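# Lower the pail upright into the drip tray

## Task

Put the pail into the drip tray standing upright, its entire base resting on the tray's floor. Open the fingers only after the pail is about a finger's width or less above that floor. At the end the gripper must not be in contact with the pail nor holding the tray, and the pail must stay in place with no support from the robot.

## Robot and tools

ROBOT. One custom six-joint arm with a two-finger parallel gripper. Joints from base outward, with ranges in rad: waist -3.491..3.491, shoulder -3.140..3.140, elbow -1.187..4.328, forearm roll -3.316..3.316, wrist pitch -3.140..3.140, wrist roll -3.927..3.927. The upper arm (shoulder to elbow) is 423 mm and the forearm (elbow to wrist pitch) is 440 mm. The elbow never quite straightens, and any mounting block under the base counts as arm for clearance checks.

FRAMES. All poses are in the scene frame: origin on the table top below the arm base, +z up, +y to the left when facing along +x. The base may sit slightly tilted. In the gripper's own axes the fingers extend along +z and close along y. end_effector_position is the spot midway between the pads when shut; fingertips stick out about 33 mm past it when closed and about 9 mm when fully open. Closing pushes the tips roughly 24 mm farther from the arm, so keep that clearance above surfaces. The reported hand position can be off, more so when reaching far.

execute_actions(actions). actions is a list of actions run in order; each action is a list of 1 to 15 rows, each row 10 numbers: x, y, z, qw, qx, qy, qz, position, force_limit, speed. x, y, z is an absolute target in metres in the scene frame; qw..qz is an absolute orientation quaternion, w first. Each row lasts one control step (1/30 s); if fewer than 15 rows, the last is repeated to fill the 0.5 s action. Include the desired quaternion in every row; do not copy a drifted one from the result. An action is rejected if its target lies over 0.6 m from the gripper's current position along any gripper axis; if the first action fails this check or any action is malformed, nothing runs. Each control step the command is clipped to 70 mm and 16 degrees from the measured pose, so distant targets take several actions, and after an action the arm only goes as far as the last clipped pose. An empty list just returns state and images.

Finger numbers, each in [-1, 1]: position +1 = fully open (140 mm), about -0.8 = pads touching, -1 = close until blocked. force_limit: about 14 N at -1, 60 N at 0, 107 N at +1 (for parts up to 40 mm wide). speed: pad gap changes about 30 mm/s at -1, 140 at 0, 250 at +1.

move(target, speed, stop_force, blocking). target is one 10-number row as above: an absolute pose plus finger numbers, which are applied at the start. The gripper follows a straight line toward it over 0.5 to 10 s (cut off at 10 s), rotating the short way. speed is top path speed in m/s, 0.002 to 0.5, default 0.25; rotation is capped at twice that in rad/s. The actual hand can lag, wander and exceed speed, especially near full stretch. It does not avoid obstacles. stop_force (optional, 20 to 80 N, only after the scene has run 0.2 s) ends the path when the estimated push against the motion exceeds it for two steps; the hand then backs up two steps and holds. Use it with a very low speed when deliberately moving into contact; it is measured along the line to the target, so it is unreliable on moves that rotate, may be unavailable near stretched poses, and should be left out when moving away from something being pressed. blocking=false returns after 0.5 s while the arm continues (not allowed with stop_force); further rows and moves are refused until wait or stop shows it ended. The result adds a move: line with the ending (done, off_target, moving, held, fault, contact) and limits (paced = the pose was clipped; held = a check blocked some steps, after which the arm may surge), plus distance from target.

wait(seconds): 0 to 10, lets time pass holding the last command; returns early if a running move ends. stop(): brakes a running move; fingers keep moving. zoom_image(camera, region): camera is cam_head_left, cam_head_right or cam_wrist; region [x0, y0, x1, y1] in image pixels, top-left origin, at most 504 by 504. finished_scene(scene): pass the current scene number to end it; irreversible, and the pail must already be settled.

RESULTS. The state line gives end_effector_position (m) and end_effector_quat_wxyz. Hand target is the pose the controller is currently driving toward. pose unreachable means the clearance check altered or blocked the command. object_status: 0 moving, 1 blocked while opening, 2 blocked while closing (a grip), 3 reached the requested position or pads met. After a grip command check for 2. To squeeze harder while at 2, raise force_limit and nudge position (e.g. -1 to -0.98). position_measured is in counts: 3 fully open, 230 pads met. Step readings list positions at some steps; HELD marks steps partly blocked. MOTOR HOT warns of overheating from holding loads; OVER-TEMPERATURE FAULT means the brakes were set until cooled.

CAMERAS. Images arrive in order cam_head_left, cam_head_right (both 504x504 pinhole, mounted around x -0.1, y -0.4, z 0.72 looking over the table) and cam_wrist (504x504 fisheye on the hand). Calibration is approximate, off by a few degrees and millimetres.

AVOID. A joint torque at its load limit (139 N m for waist, shoulder, elbow; 34.8 N m for the three wrist joints, held weight included) or any outside force of 150 N triggers a 10 s fault stop that skips the rest of the call. The arm is stiff, so targets even slightly past a firm contact can fault; approach surfaces slowly. Do not drop, slam or knock anything, and do not push anything off the table.

Each tool is called after ">>>" as a command line: name --argument value for each argument, lists and objects as JSON in quotes; but a table of rows of numbers goes row by row, as --pt "numbers of a row", without its own name.

## Session

>>> execute_actions --actions '[]'

Scene clock: 0.00 s.
end_effector_position=(+0.3525, -0.1170, +0.3493) position_measured=3 object_status=3 end_effector_quat_wxyz=(+0.601, -0.341, -0.682, +0.239)
Joint positions: [-0.07   0.771  0.42  -0.122 -2.612 -2.537]
Joint velocities: [-0.    -0.001 -0.    -0.     0.     0.   ]
Hand target: +0.352, -0.117, +0.349; +0.601, -0.341, -0.682, +0.239

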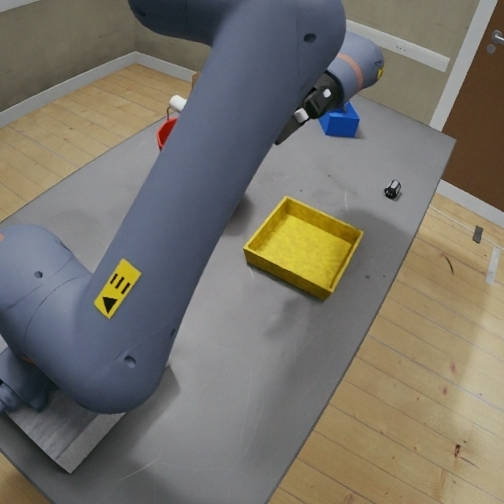

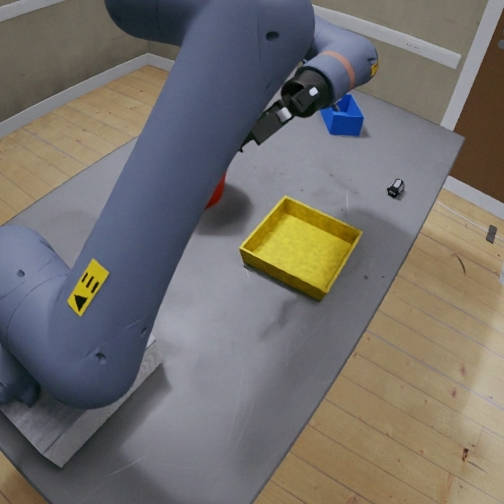

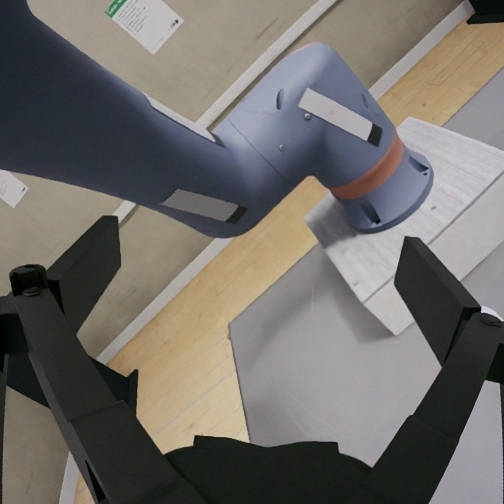

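>>> move --target '[0.4,-0.3,0.4,0,1,0,0,1,0,0]' --speed 0.4

Scene clock: 8.10 s.
end_effector_position=(+0.4003, -0.3014, +0.3995) position_measured=3 object_status=3 end_effector_quat_wxyz=(-0.062, +0.985, +0.147, +0.067)
Joint positions: [-0.562  0.094  0.277 -0.179 -1.706 -3.93 ]
Joint velocities: [-0.004 -0.007 -0.007 -0.006  0.009 -0.001]
Hand target: +0.400, -0.301, +0.399; -0.061, +0.985, +0.147, +0.067
Off the commanded pose: 0.002 m, 20 deg; orientation clipped at the last step of the last action.
joint sent to its limit — the command would take joint 6 (wrist roll) past its lower limit, so that joint was sent only as far as its limit.
move: off_target; limits=paced
camera_calibration (this result's frames):
cam_wrist: T_world_to_cam=[[0.348093, -0.930558, -0.113552, -0.370058], [-0.889705, -0.366095, 0.272762, 0.136546], [-0.295391, 0.00608108, -0.955357, 0.68621], [0, 0, 0, 1]] pos_world=[0.453001, -0.298544, 0.57631]

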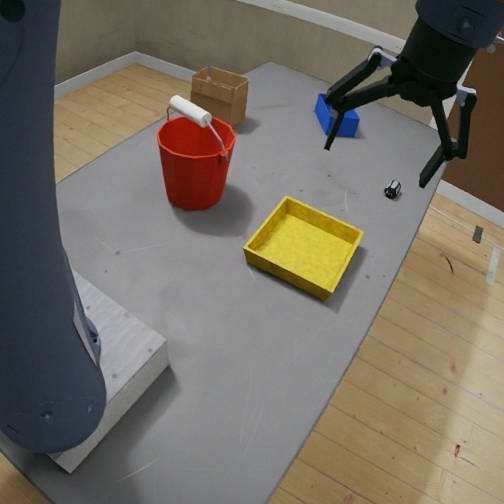

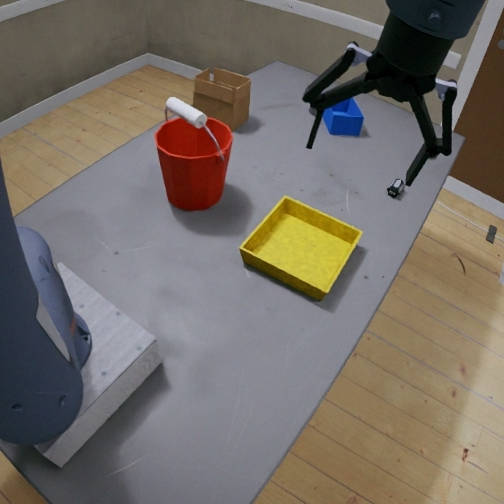

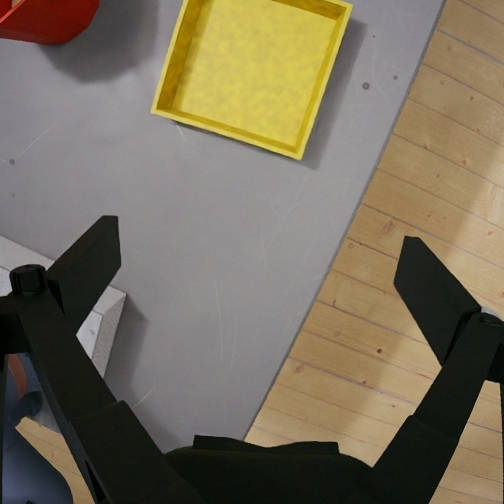

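>>> move --target '[0.52,0.13,0.38,0,0.707,0.707,0,1,0,0]' --speed 0.4

Scene clock: 17.90 s.
end_effector_position=(+0.5196, +0.1309, +0.3802) position_measured=3 object_status=3 end_effector_quat_wxyz=(+0.002, +0.707, +0.707, +0.000)
Joint positions: [ 0.463  0.18   0.279  0.018 -1.663 -3.651]
Joint velocities: [ 0.     0.002  0.    -0.     0.001 -0.   ]
Hand target: +0.520, +0.131, +0.380; +0.002, +0.707, +0.707, +0.000
Off the commanded pose: 0.001 m, 0 deg.
move: done
camera_calibration (this result's frames):
cam_wrist: T_world_to_cam=[[0.99847, 0.052611, -0.0170391, -0.514854], [0.0548749, -0.904373, 0.423201, -0.071351], [0.00685535, -0.423488, -0.905876, 0.580766], [0, 0, 0, 1]] pos_world=[0.514, 0.208507, 0.547525]

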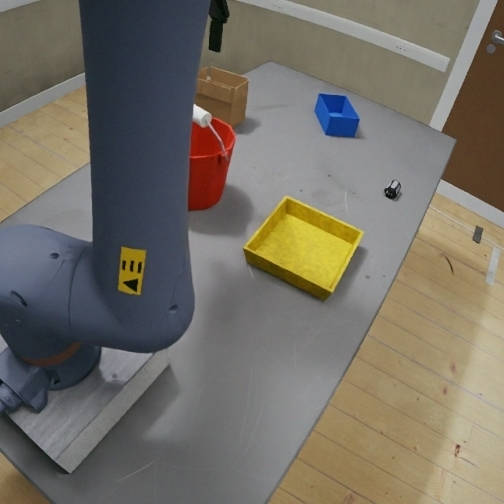

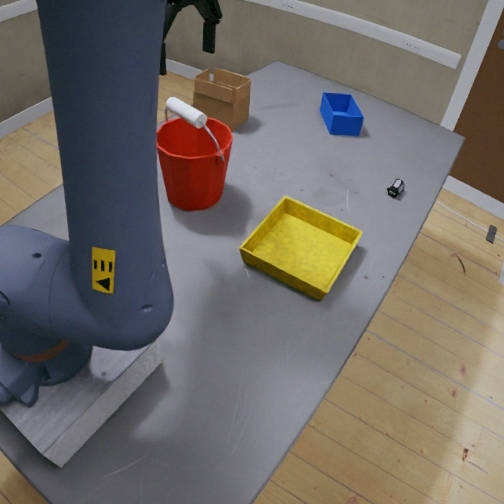

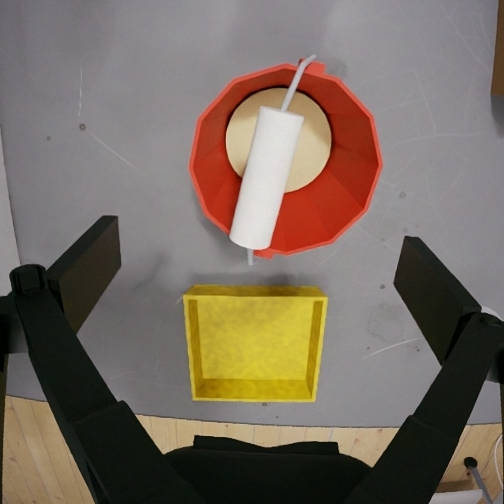

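>>> move --target '[0.527,0.13,0.27,0,0.793,0.609,0,0.3,0,0]' --speed 0.15

Scene clock: 25.33 s.
end_effector_position=(+0.5265, +0.1298, +0.2699) position_measured=91 object_status=3 end_effector_quat_wxyz=(-0.000, +0.793, +0.609, -0.000)
Joint positions: [ 0.449  0.205  0.06   0.014 -1.419 -3.902]
Joint velocities: [0.    0.001 0.    0.004 0.002 0.001]
Hand target: +0.527, +0.130, +0.270; -0.000, +0.793, +0.609, -0.000
Off the commanded pose: 0.001 m, 0 deg.
move: done
camera_calibration (this result's frames):
cam_wrist: T_world_to_cam=[[0.978146, -0.206896, -0.0205948, -0.478215], [-0.179252, -0.889328, 0.42067, 0.0960293], [-0.105351, -0.407786, -0.90698, 0.537663], [0, 0, 0, 1]] pos_world=[0.541621, 0.205712, 0.437404]

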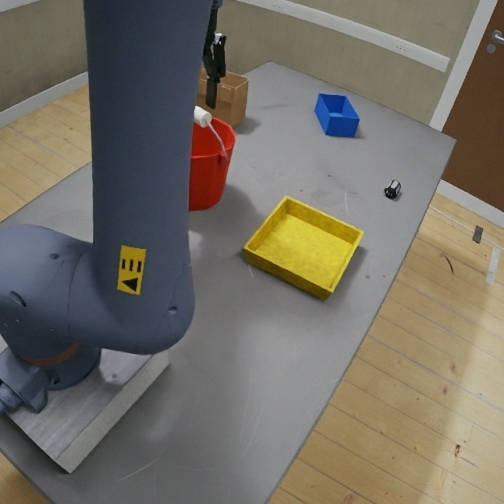

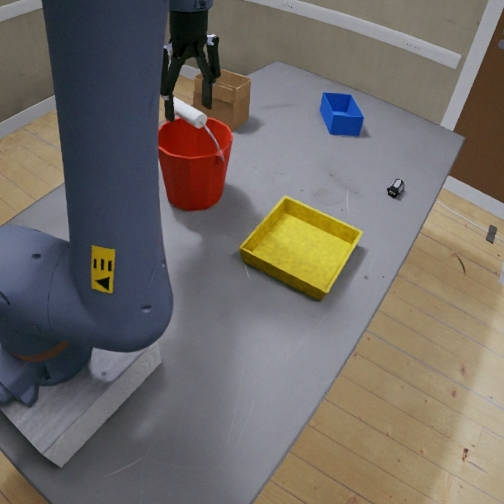

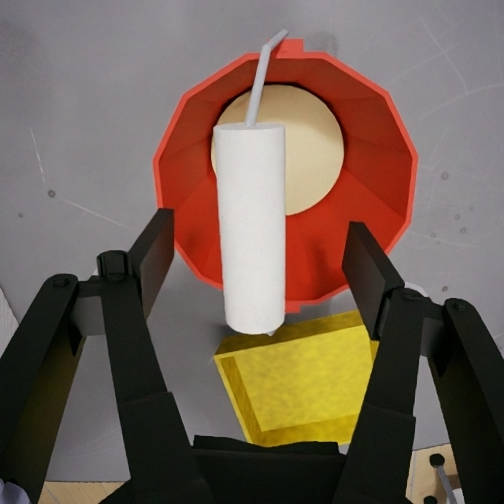

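>>> move --target '[0.525,0.13,0.232,0,0.793,0.609,0,0.3,0,0]' --speed 0.08

>>> move --target '[0.525,0.13,0.232,0,0.793,0.609,0,-1,0.3,0]'

>>> move --target '[0.525,0.13,0.32,0,0.793,0.609,0,-1,0.3,0]' --speed 0.1

Scene clock: 31.30 s.
end_effector_position=(+0.5248, +0.1299, +0.2320) position_measured=91 object_status=3 end_effector_quat_wxyz=(-0.000, +0.793, +0.609, -0.000)
Joint positions: [ 0.45   0.219 -0.012  0.014 -1.334 -3.904]
Joint velocities: [-0.     0.002 -0.    -0.001  0.001  0.   ]
Hand target: +0.525, +0.130, +0.232; -0.000, +0.793, +0.609, +0.000
Off the commanded pose: 0.000 m, 0 deg.
move: done
camera_calibration (this result's frames):
cam_wrist: T_world_to_cam=[[0.978089, -0.207195, -0.0203199, -0.477309], [-0.179626, -0.889209, 0.420763, 0.111931], [-0.105249, -0.407893, -0.906943, 0.503125], [0, 0, 0, 1]] pos_world=[0.53991, 0.205855, 0.39951]

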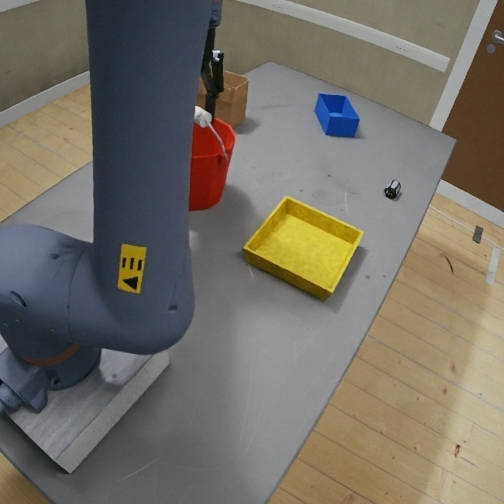

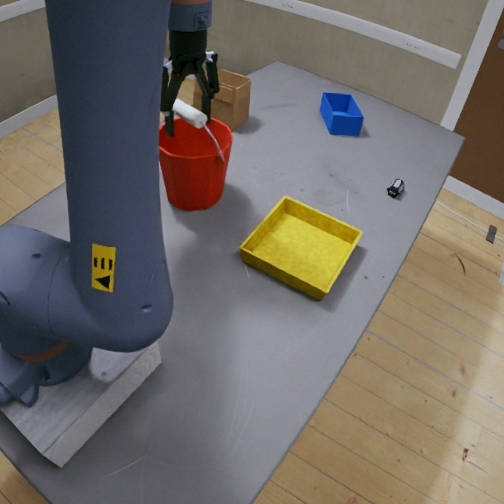

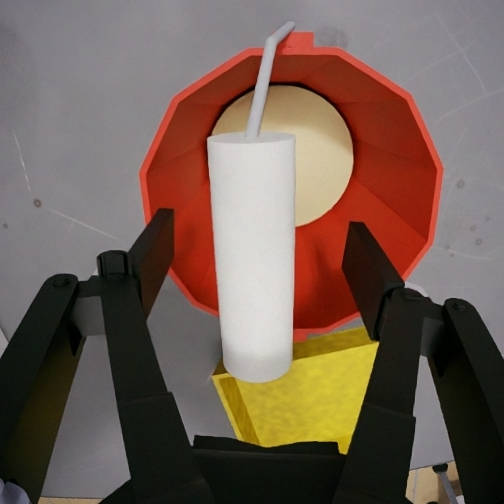

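Scene clock: 32.00 s.
end_effector_position=(+0.5250, +0.1300, +0.2320) position_measured=184 object_status=2 end_effector_quat_wxyz=(+0.000, +0.793, +0.609, +0.000)
Joint positions: [ 0.45   0.219 -0.012  0.015 -1.334 -3.905]
Joint velocities: [ 0.     0.001 -0.    -0.     0.     0.   ]
Hand target: +0.525, +0.130, +0.232; +0.000, +0.793, +0.609, +0.000
Off the commanded pose: 0.000 m, 0 deg.
move: done
camera_calibration (this result's frames):
cam_wrist: T_world_to_cam=[[0.978053, -0.207386, -0.020065, -0.477503], [-0.179899, -0.889136, 0.420801, 0.112103], [-0.105109, -0.407956, -0.906931, 0.503161], [0, 0, 0, 1]] pos_world=[0.540078, 0.205915, 0.399578]

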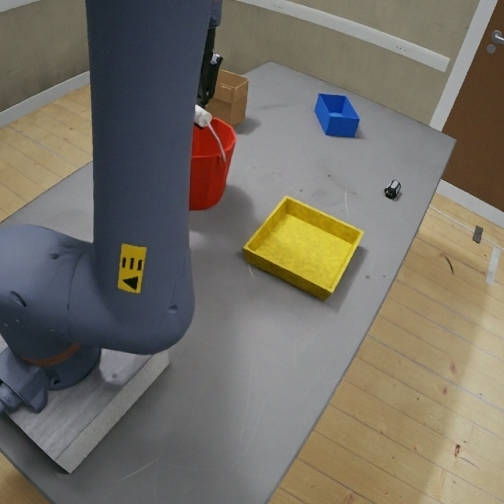

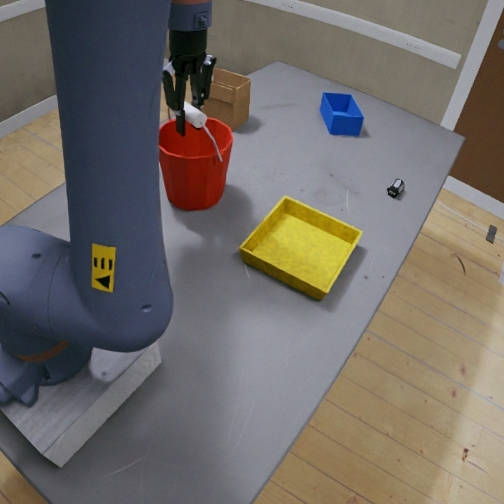

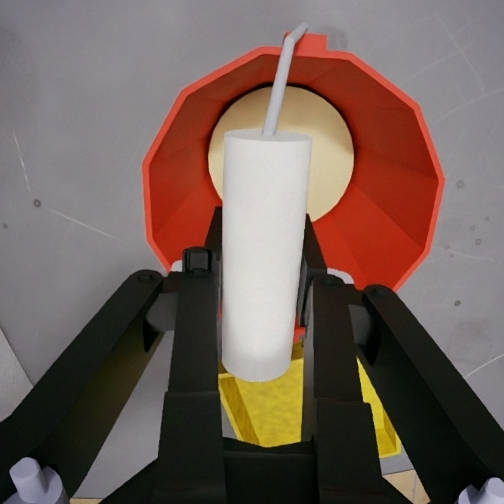

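Scene clock: 33.17 s.
end_effector_position=(+0.5253, +0.1302, +0.3202) position_measured=184 object_status=2 end_effector_quat_wxyz=(+0.000, +0.793, +0.609, +0.000)
Joint positions: [ 0.452  0.191  0.157  0.014 -1.531 -3.905]
Joint velocities: [ 0.     0.001  0.     0.001 -0.002  0.   ]
Hand target: +0.525, +0.130, +0.320; +0.000, +0.793, +0.609, -0.000
Off the commanded pose: 0.000 m, 0 deg.
move: done
camera_calibration (this result's frames):
cam_wrist: T_world_to_cam=[[0.977928, -0.207992, -0.019928, -0.475859], [-0.180534, -0.889124, 0.420555, 0.0756513], [-0.10519, -0.407675, -0.907048, 0.583225], [0, 0, 0, 1]] pos_world=[0.540363, 0.206055, 0.487715]

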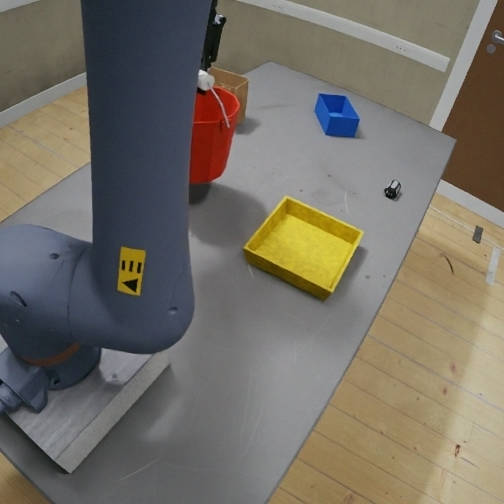

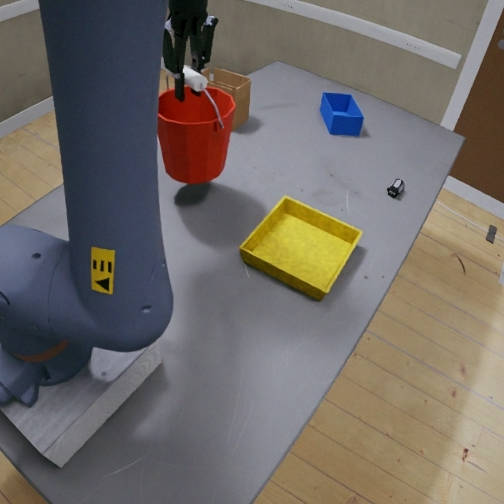

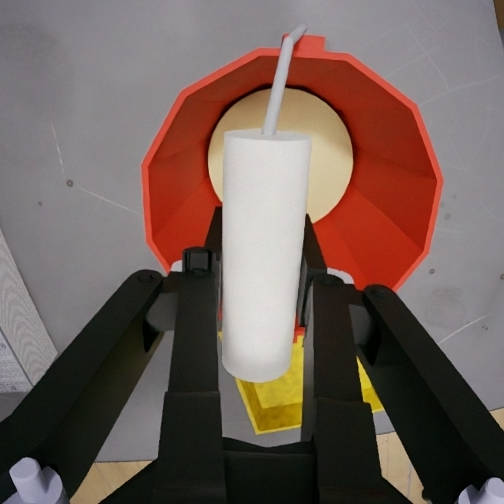

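>>> move --target '[0.535,-0.213,0.32,0,0.793,0.609,0,-1,0.3,0]' --speed 0.15

>>> move --target '[0.535,-0.213,0.27,0,0.793,0.609,0,-1,0.3,0]' --speed 0.05

Scene clock: 44.83 s.
end_effector_position=(+0.5355, -0.2132, +0.3199) position_measured=184 object_status=2 end_effector_quat_wxyz=(-0.001, +0.793, +0.609, -0.000)
Joint positions: [-0.193  0.273  0.266  0.007 -1.553 -3.259]
Joint velocities: [-0.001 -0.001  0.    -0.001 -0.     0.   ]
Hand target: +0.535, -0.213, +0.320; -0.001, +0.793, +0.609, -0.001
Off the commanded pose: 0.001 m, 0 deg.
move: done
camera_calibration (this result's frames):
cam_wrist: T_world_to_cam=[[0.977993, -0.207443, -0.0223104, -0.556358], [-0.179105, -0.889582, 0.420197, -0.228457], [-0.107014, -0.406954, -0.907159, 0.445239], [0, 0, 0, 1]] pos_world=[0.550843, -0.137453, 0.487486]

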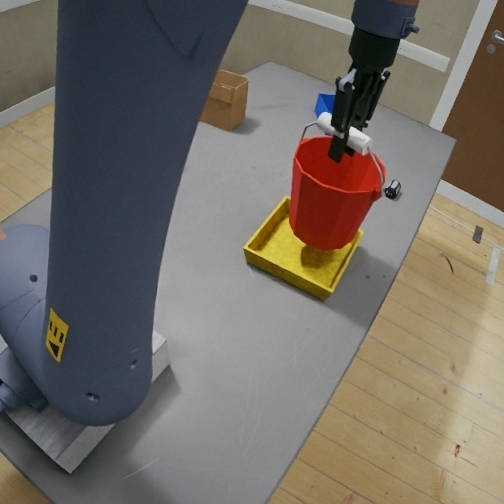

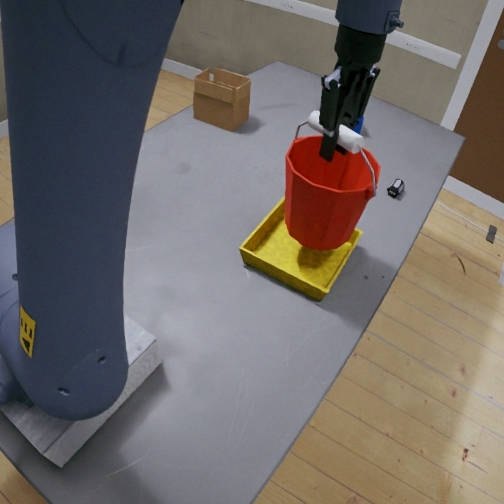

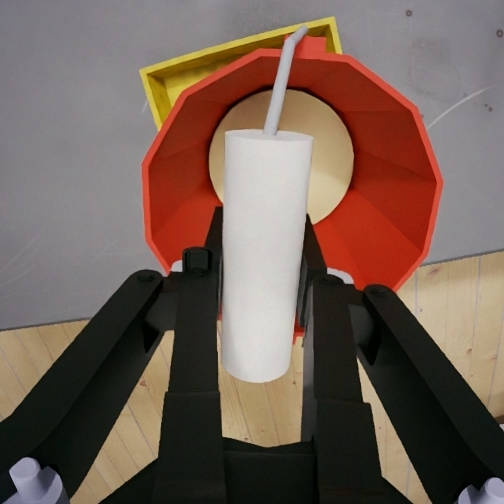

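Scene clock: 46.10 s.
end_effector_position=(+0.5348, -0.2130, +0.2699) position_measured=184 object_status=2 end_effector_quat_wxyz=(-0.000, +0.793, +0.609, -0.000)
Joint positions: [-0.193  0.278  0.159  0.008 -1.439 -3.259]
Joint velocities: [ 0.     0.     0.    -0.001  0.001 -0.001]
Hand target: +0.535, -0.213, +0.270; -0.000, +0.793, +0.609, +0.000
Off the commanded pose: 0.000 m, 0 deg.
move: done
camera_calibration (this result's frames):
cam_wrist: T_world_to_cam=[[0.978098, -0.20715, -0.0203335, -0.557301], [-0.179578, -0.889217, 0.420767, -0.207232], [-0.105243, -0.4079, -0.906941, 0.398721], [0, 0, 0, 1]] pos_world=[0.549843, -0.13708, 0.437481]

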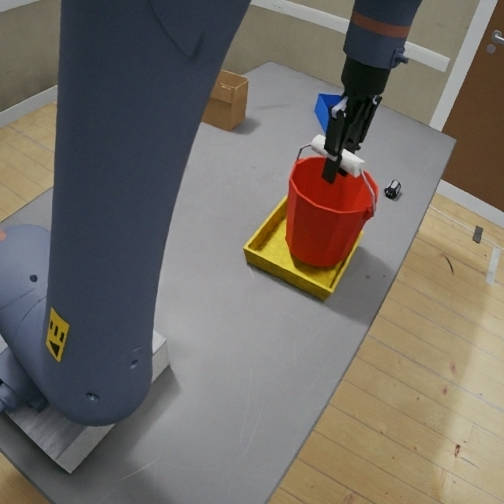

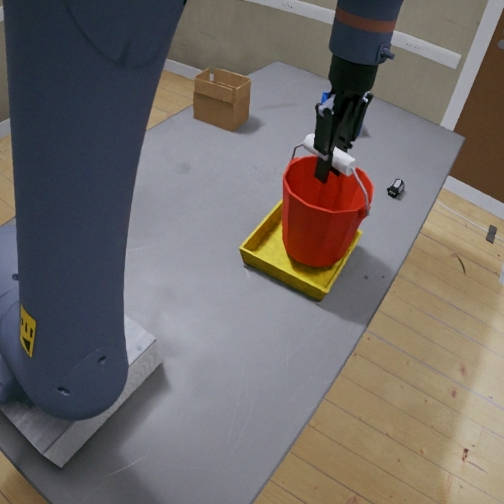

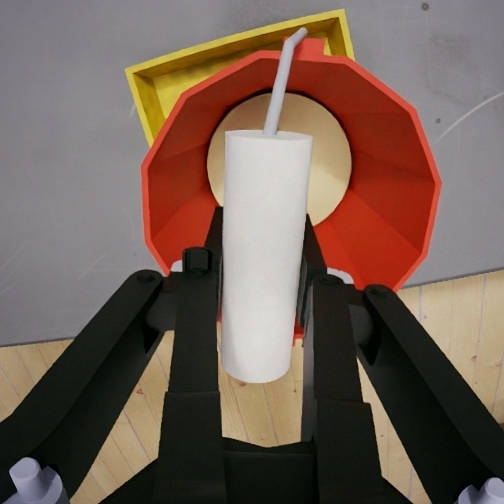

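>>> move --target '[0.517,-0.203,0.25,0,0.793,0.609,0,-1,0.3,0]' --speed 0.04

>>> zoom_image --camera "cam_head_left" --region '[230,130,400,310]'

Scene clock: 52.50 s.
end_effector_position=(+0.5169, -0.2030, +0.2501) position_measured=184 object_status=2 end_effector_quat_wxyz=(-0.000, +0.793, +0.609, +0.000)
Joint positions: [-0.18   0.236  0.061  0.008 -1.382 -3.273]
Joint velocities: [-0.     0.    -0.     0.002 -0.001  0.   ]
Hand target: +0.517, -0.203, +0.250; +0.000, +0.793, +0.609, +0.000
Off the commanded pose: 0.000 m, 0 deg.
move: done
camera_calibration (this result's frames):
cam_wrist: T_world_to_cam=[[0.978073, -0.207285, -0.0201501, -0.538209], [-0.179785, -0.889212, 0.42069, -0.19307], [-0.10512, -0.407843, -0.906981, 0.382837], [0, 0, 0, 1]] pos_world=[0.531941, -0.127105, 0.417604]

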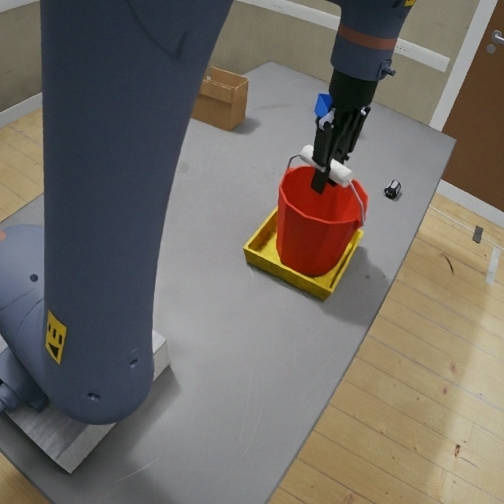

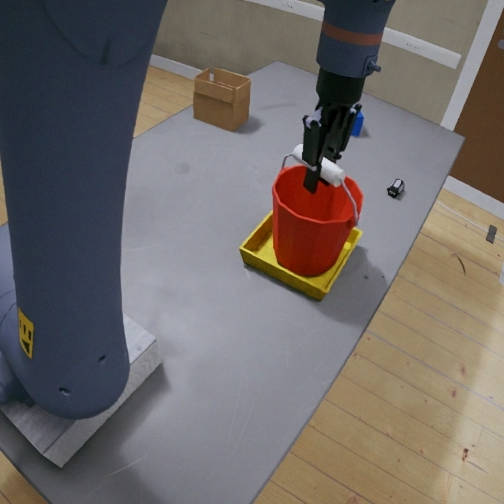

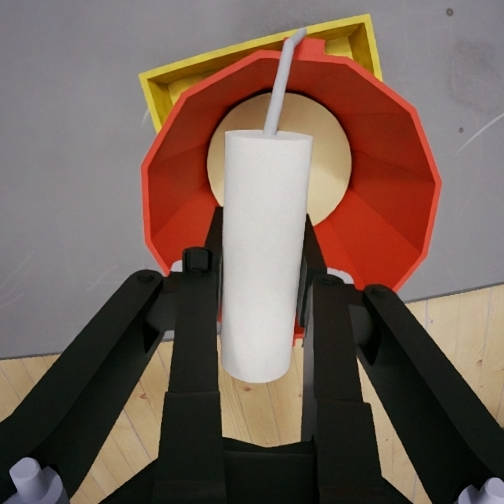

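Region (230, 130, 400, 310) of cam_head_left's 504x504 image, scaled by 2.800, with more detail than that image has.

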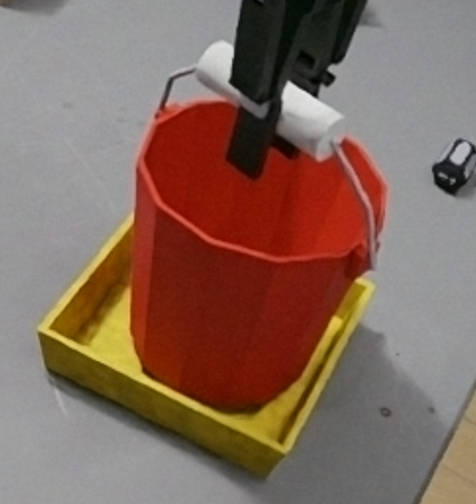

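>>> move --target '[0.524,-0.205,0.228,0,0.793,0.609,0,-1,0.3,0]' --speed 0.01 --stop_force 20

>>> zoom_image --camera "cam_head_left" --region '[230,130,400,310]'

Scene clock: 59.87 s.
end_effector_position=(+0.5211, -0.2044, +0.2367) position_measured=184 object_status=2 end_effector_quat_wxyz=(-0.000, +0.793, +0.609, -0.000)
Joint positions: [-0.181  0.254  0.051  0.008 -1.355 -3.272]
Joint velocities: [-0.    -0.003  0.001 -0.001 -0.003 -0.   ]
Hand target: +0.521, -0.204, +0.237; +0.000, +0.793, +0.609, +0.000
Off the commanded pose: 0.009 m, 0 deg.
move: contact
camera_calibration (this result's frames):
cam_wrist: T_world_to_cam=[[0.978068, -0.207275, -0.0204989, -0.542749], [-0.179593, -0.889085, 0.42104, -0.188041], [-0.105496, -0.408125, -0.90681, 0.370682], [0, 0, 0, 1]] pos_world=[0.53618, -0.128398, 0.404186]

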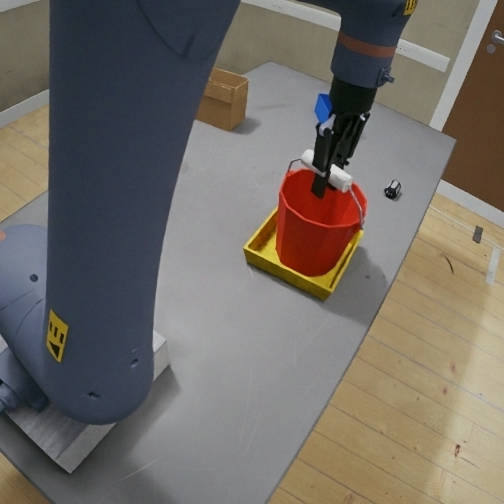

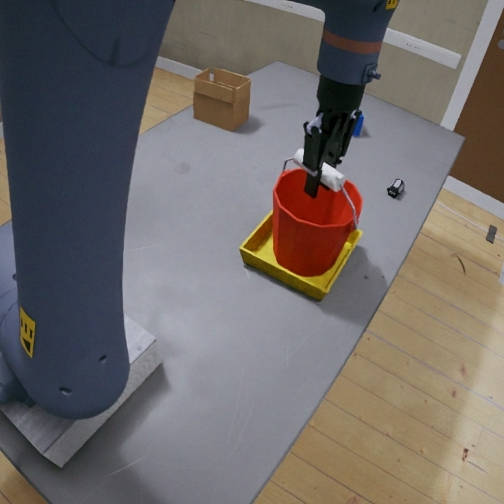

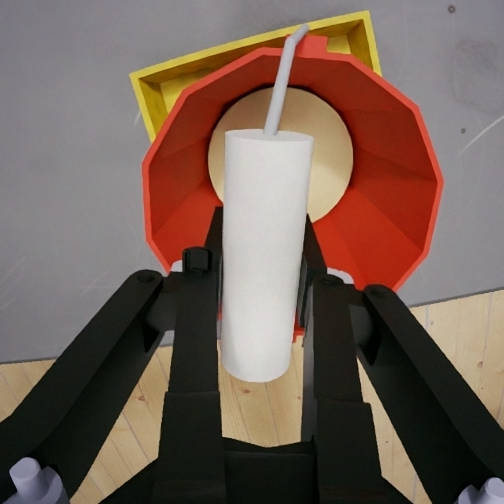

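Region (230, 130, 400, 310) of cam_head_left's 504x504 image, scaled by 2.800, with more detail than that image has.

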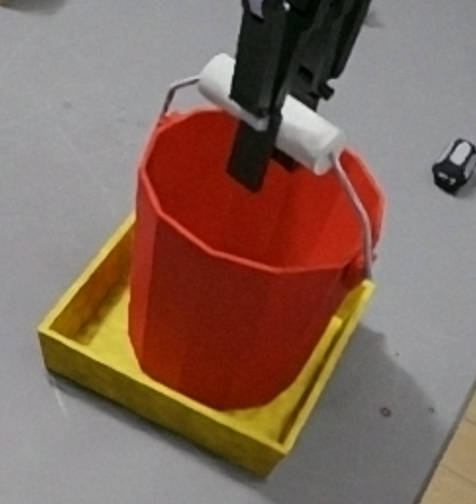

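Landed on the floor. Release and retreat.

>>> move --target '[0.521,-0.204,0.238,0,0.793,0.609,0,0.2,0,-0.5]'

>>> move --target '[0.521,-0.204,0.34,0,0.793,0.609,0,0.2,0,0]' --speed 0.2

Scene clock: 63.23 s.
end_effector_position=(+0.5210, -0.2040, +0.2380) position_measured=104 object_status=3 end_effector_quat_wxyz=(+0.000, +0.793, +0.609, -0.000)
Joint positions: [-0.18   0.252  0.052  0.008 -1.358 -3.273]
Joint velocities: [-0.    -0.     0.     0.002  0.001  0.002]
Hand target: +0.521, -0.204, +0.238; +0.000, +0.793, +0.609, -0.000
Off the commanded pose: 0.000 m, 0 deg.
move: done
camera_calibration (this result's frames):
cam_wrist: T_world_to_cam=[[0.978041, -0.20743, -0.0202083, -0.542671], [-0.179885, -0.889155, 0.420767, -0.188101], [-0.105248, -0.407893, -0.906943, 0.371976], [0, 0, 0, 1]] pos_world=[0.536068, -0.128091, 0.405541]

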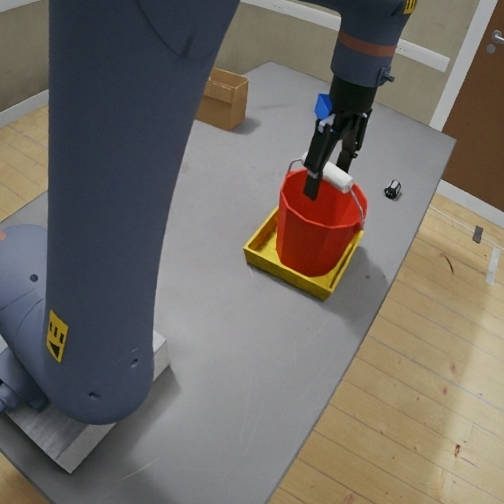

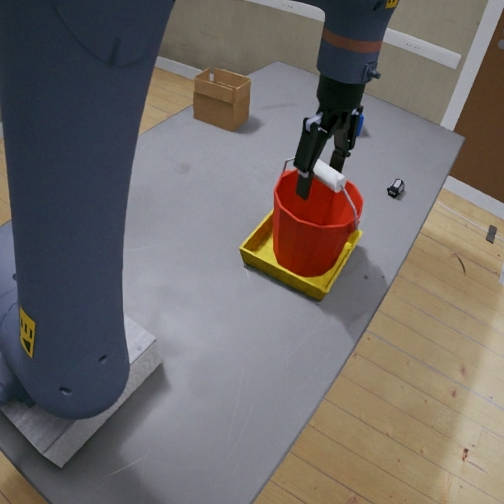

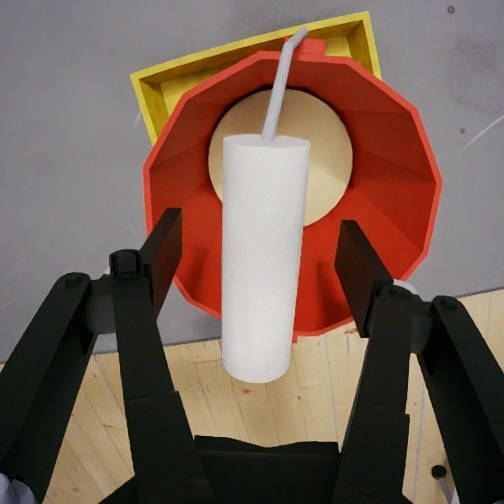

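Scene clock: 64.10 s.
end_effector_position=(+0.5214, -0.2041, +0.3401) position_measured=104 object_status=3 end_effector_quat_wxyz=(+0.000, +0.793, +0.609, -0.000)
Joint positions: [-0.179  0.229  0.257  0.008 -1.586 -3.273]
Joint velocities: [-0.002  0.002  0.    -0.001 -0.    -0.001]
Hand target: +0.521, -0.204, +0.340; +0.000, +0.793, +0.609, -0.000
Off the commanded pose: 0.000 m, 0 deg.
move: done
camera_calibration (this result's frames):
cam_wrist: T_world_to_cam=[[0.977888, -0.208169, -0.0200338, -0.541176], [-0.180607, -0.888923, 0.420947, -0.230671], [-0.105437, -0.408021, -0.906864, 0.464618], [0, 0, 0, 1]] pos_world=[0.536536, -0.128131, 0.507604]

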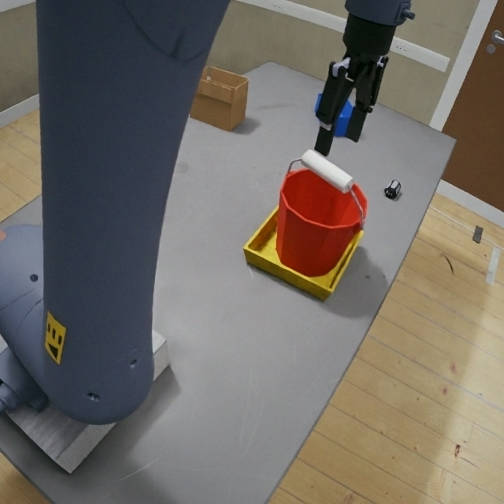

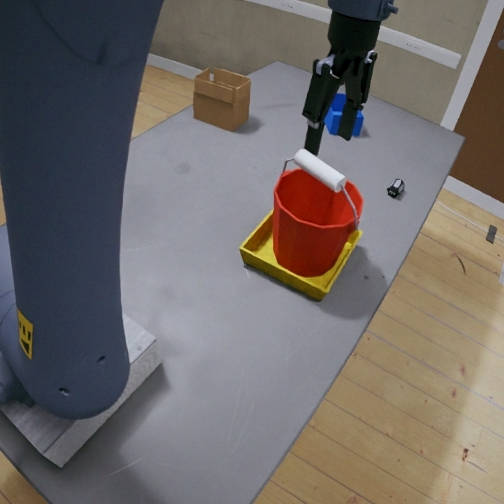

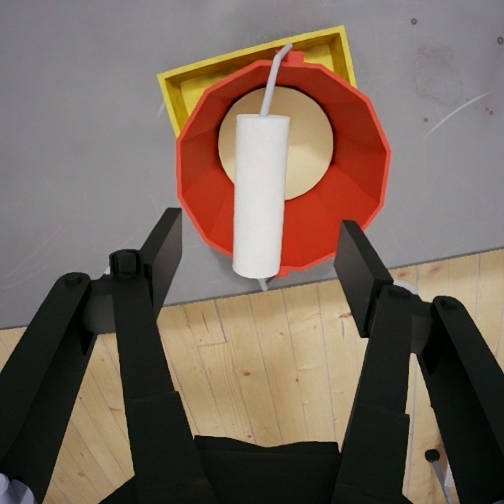

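>>> finished_scene --scene 1

The scene is finished: the task was done.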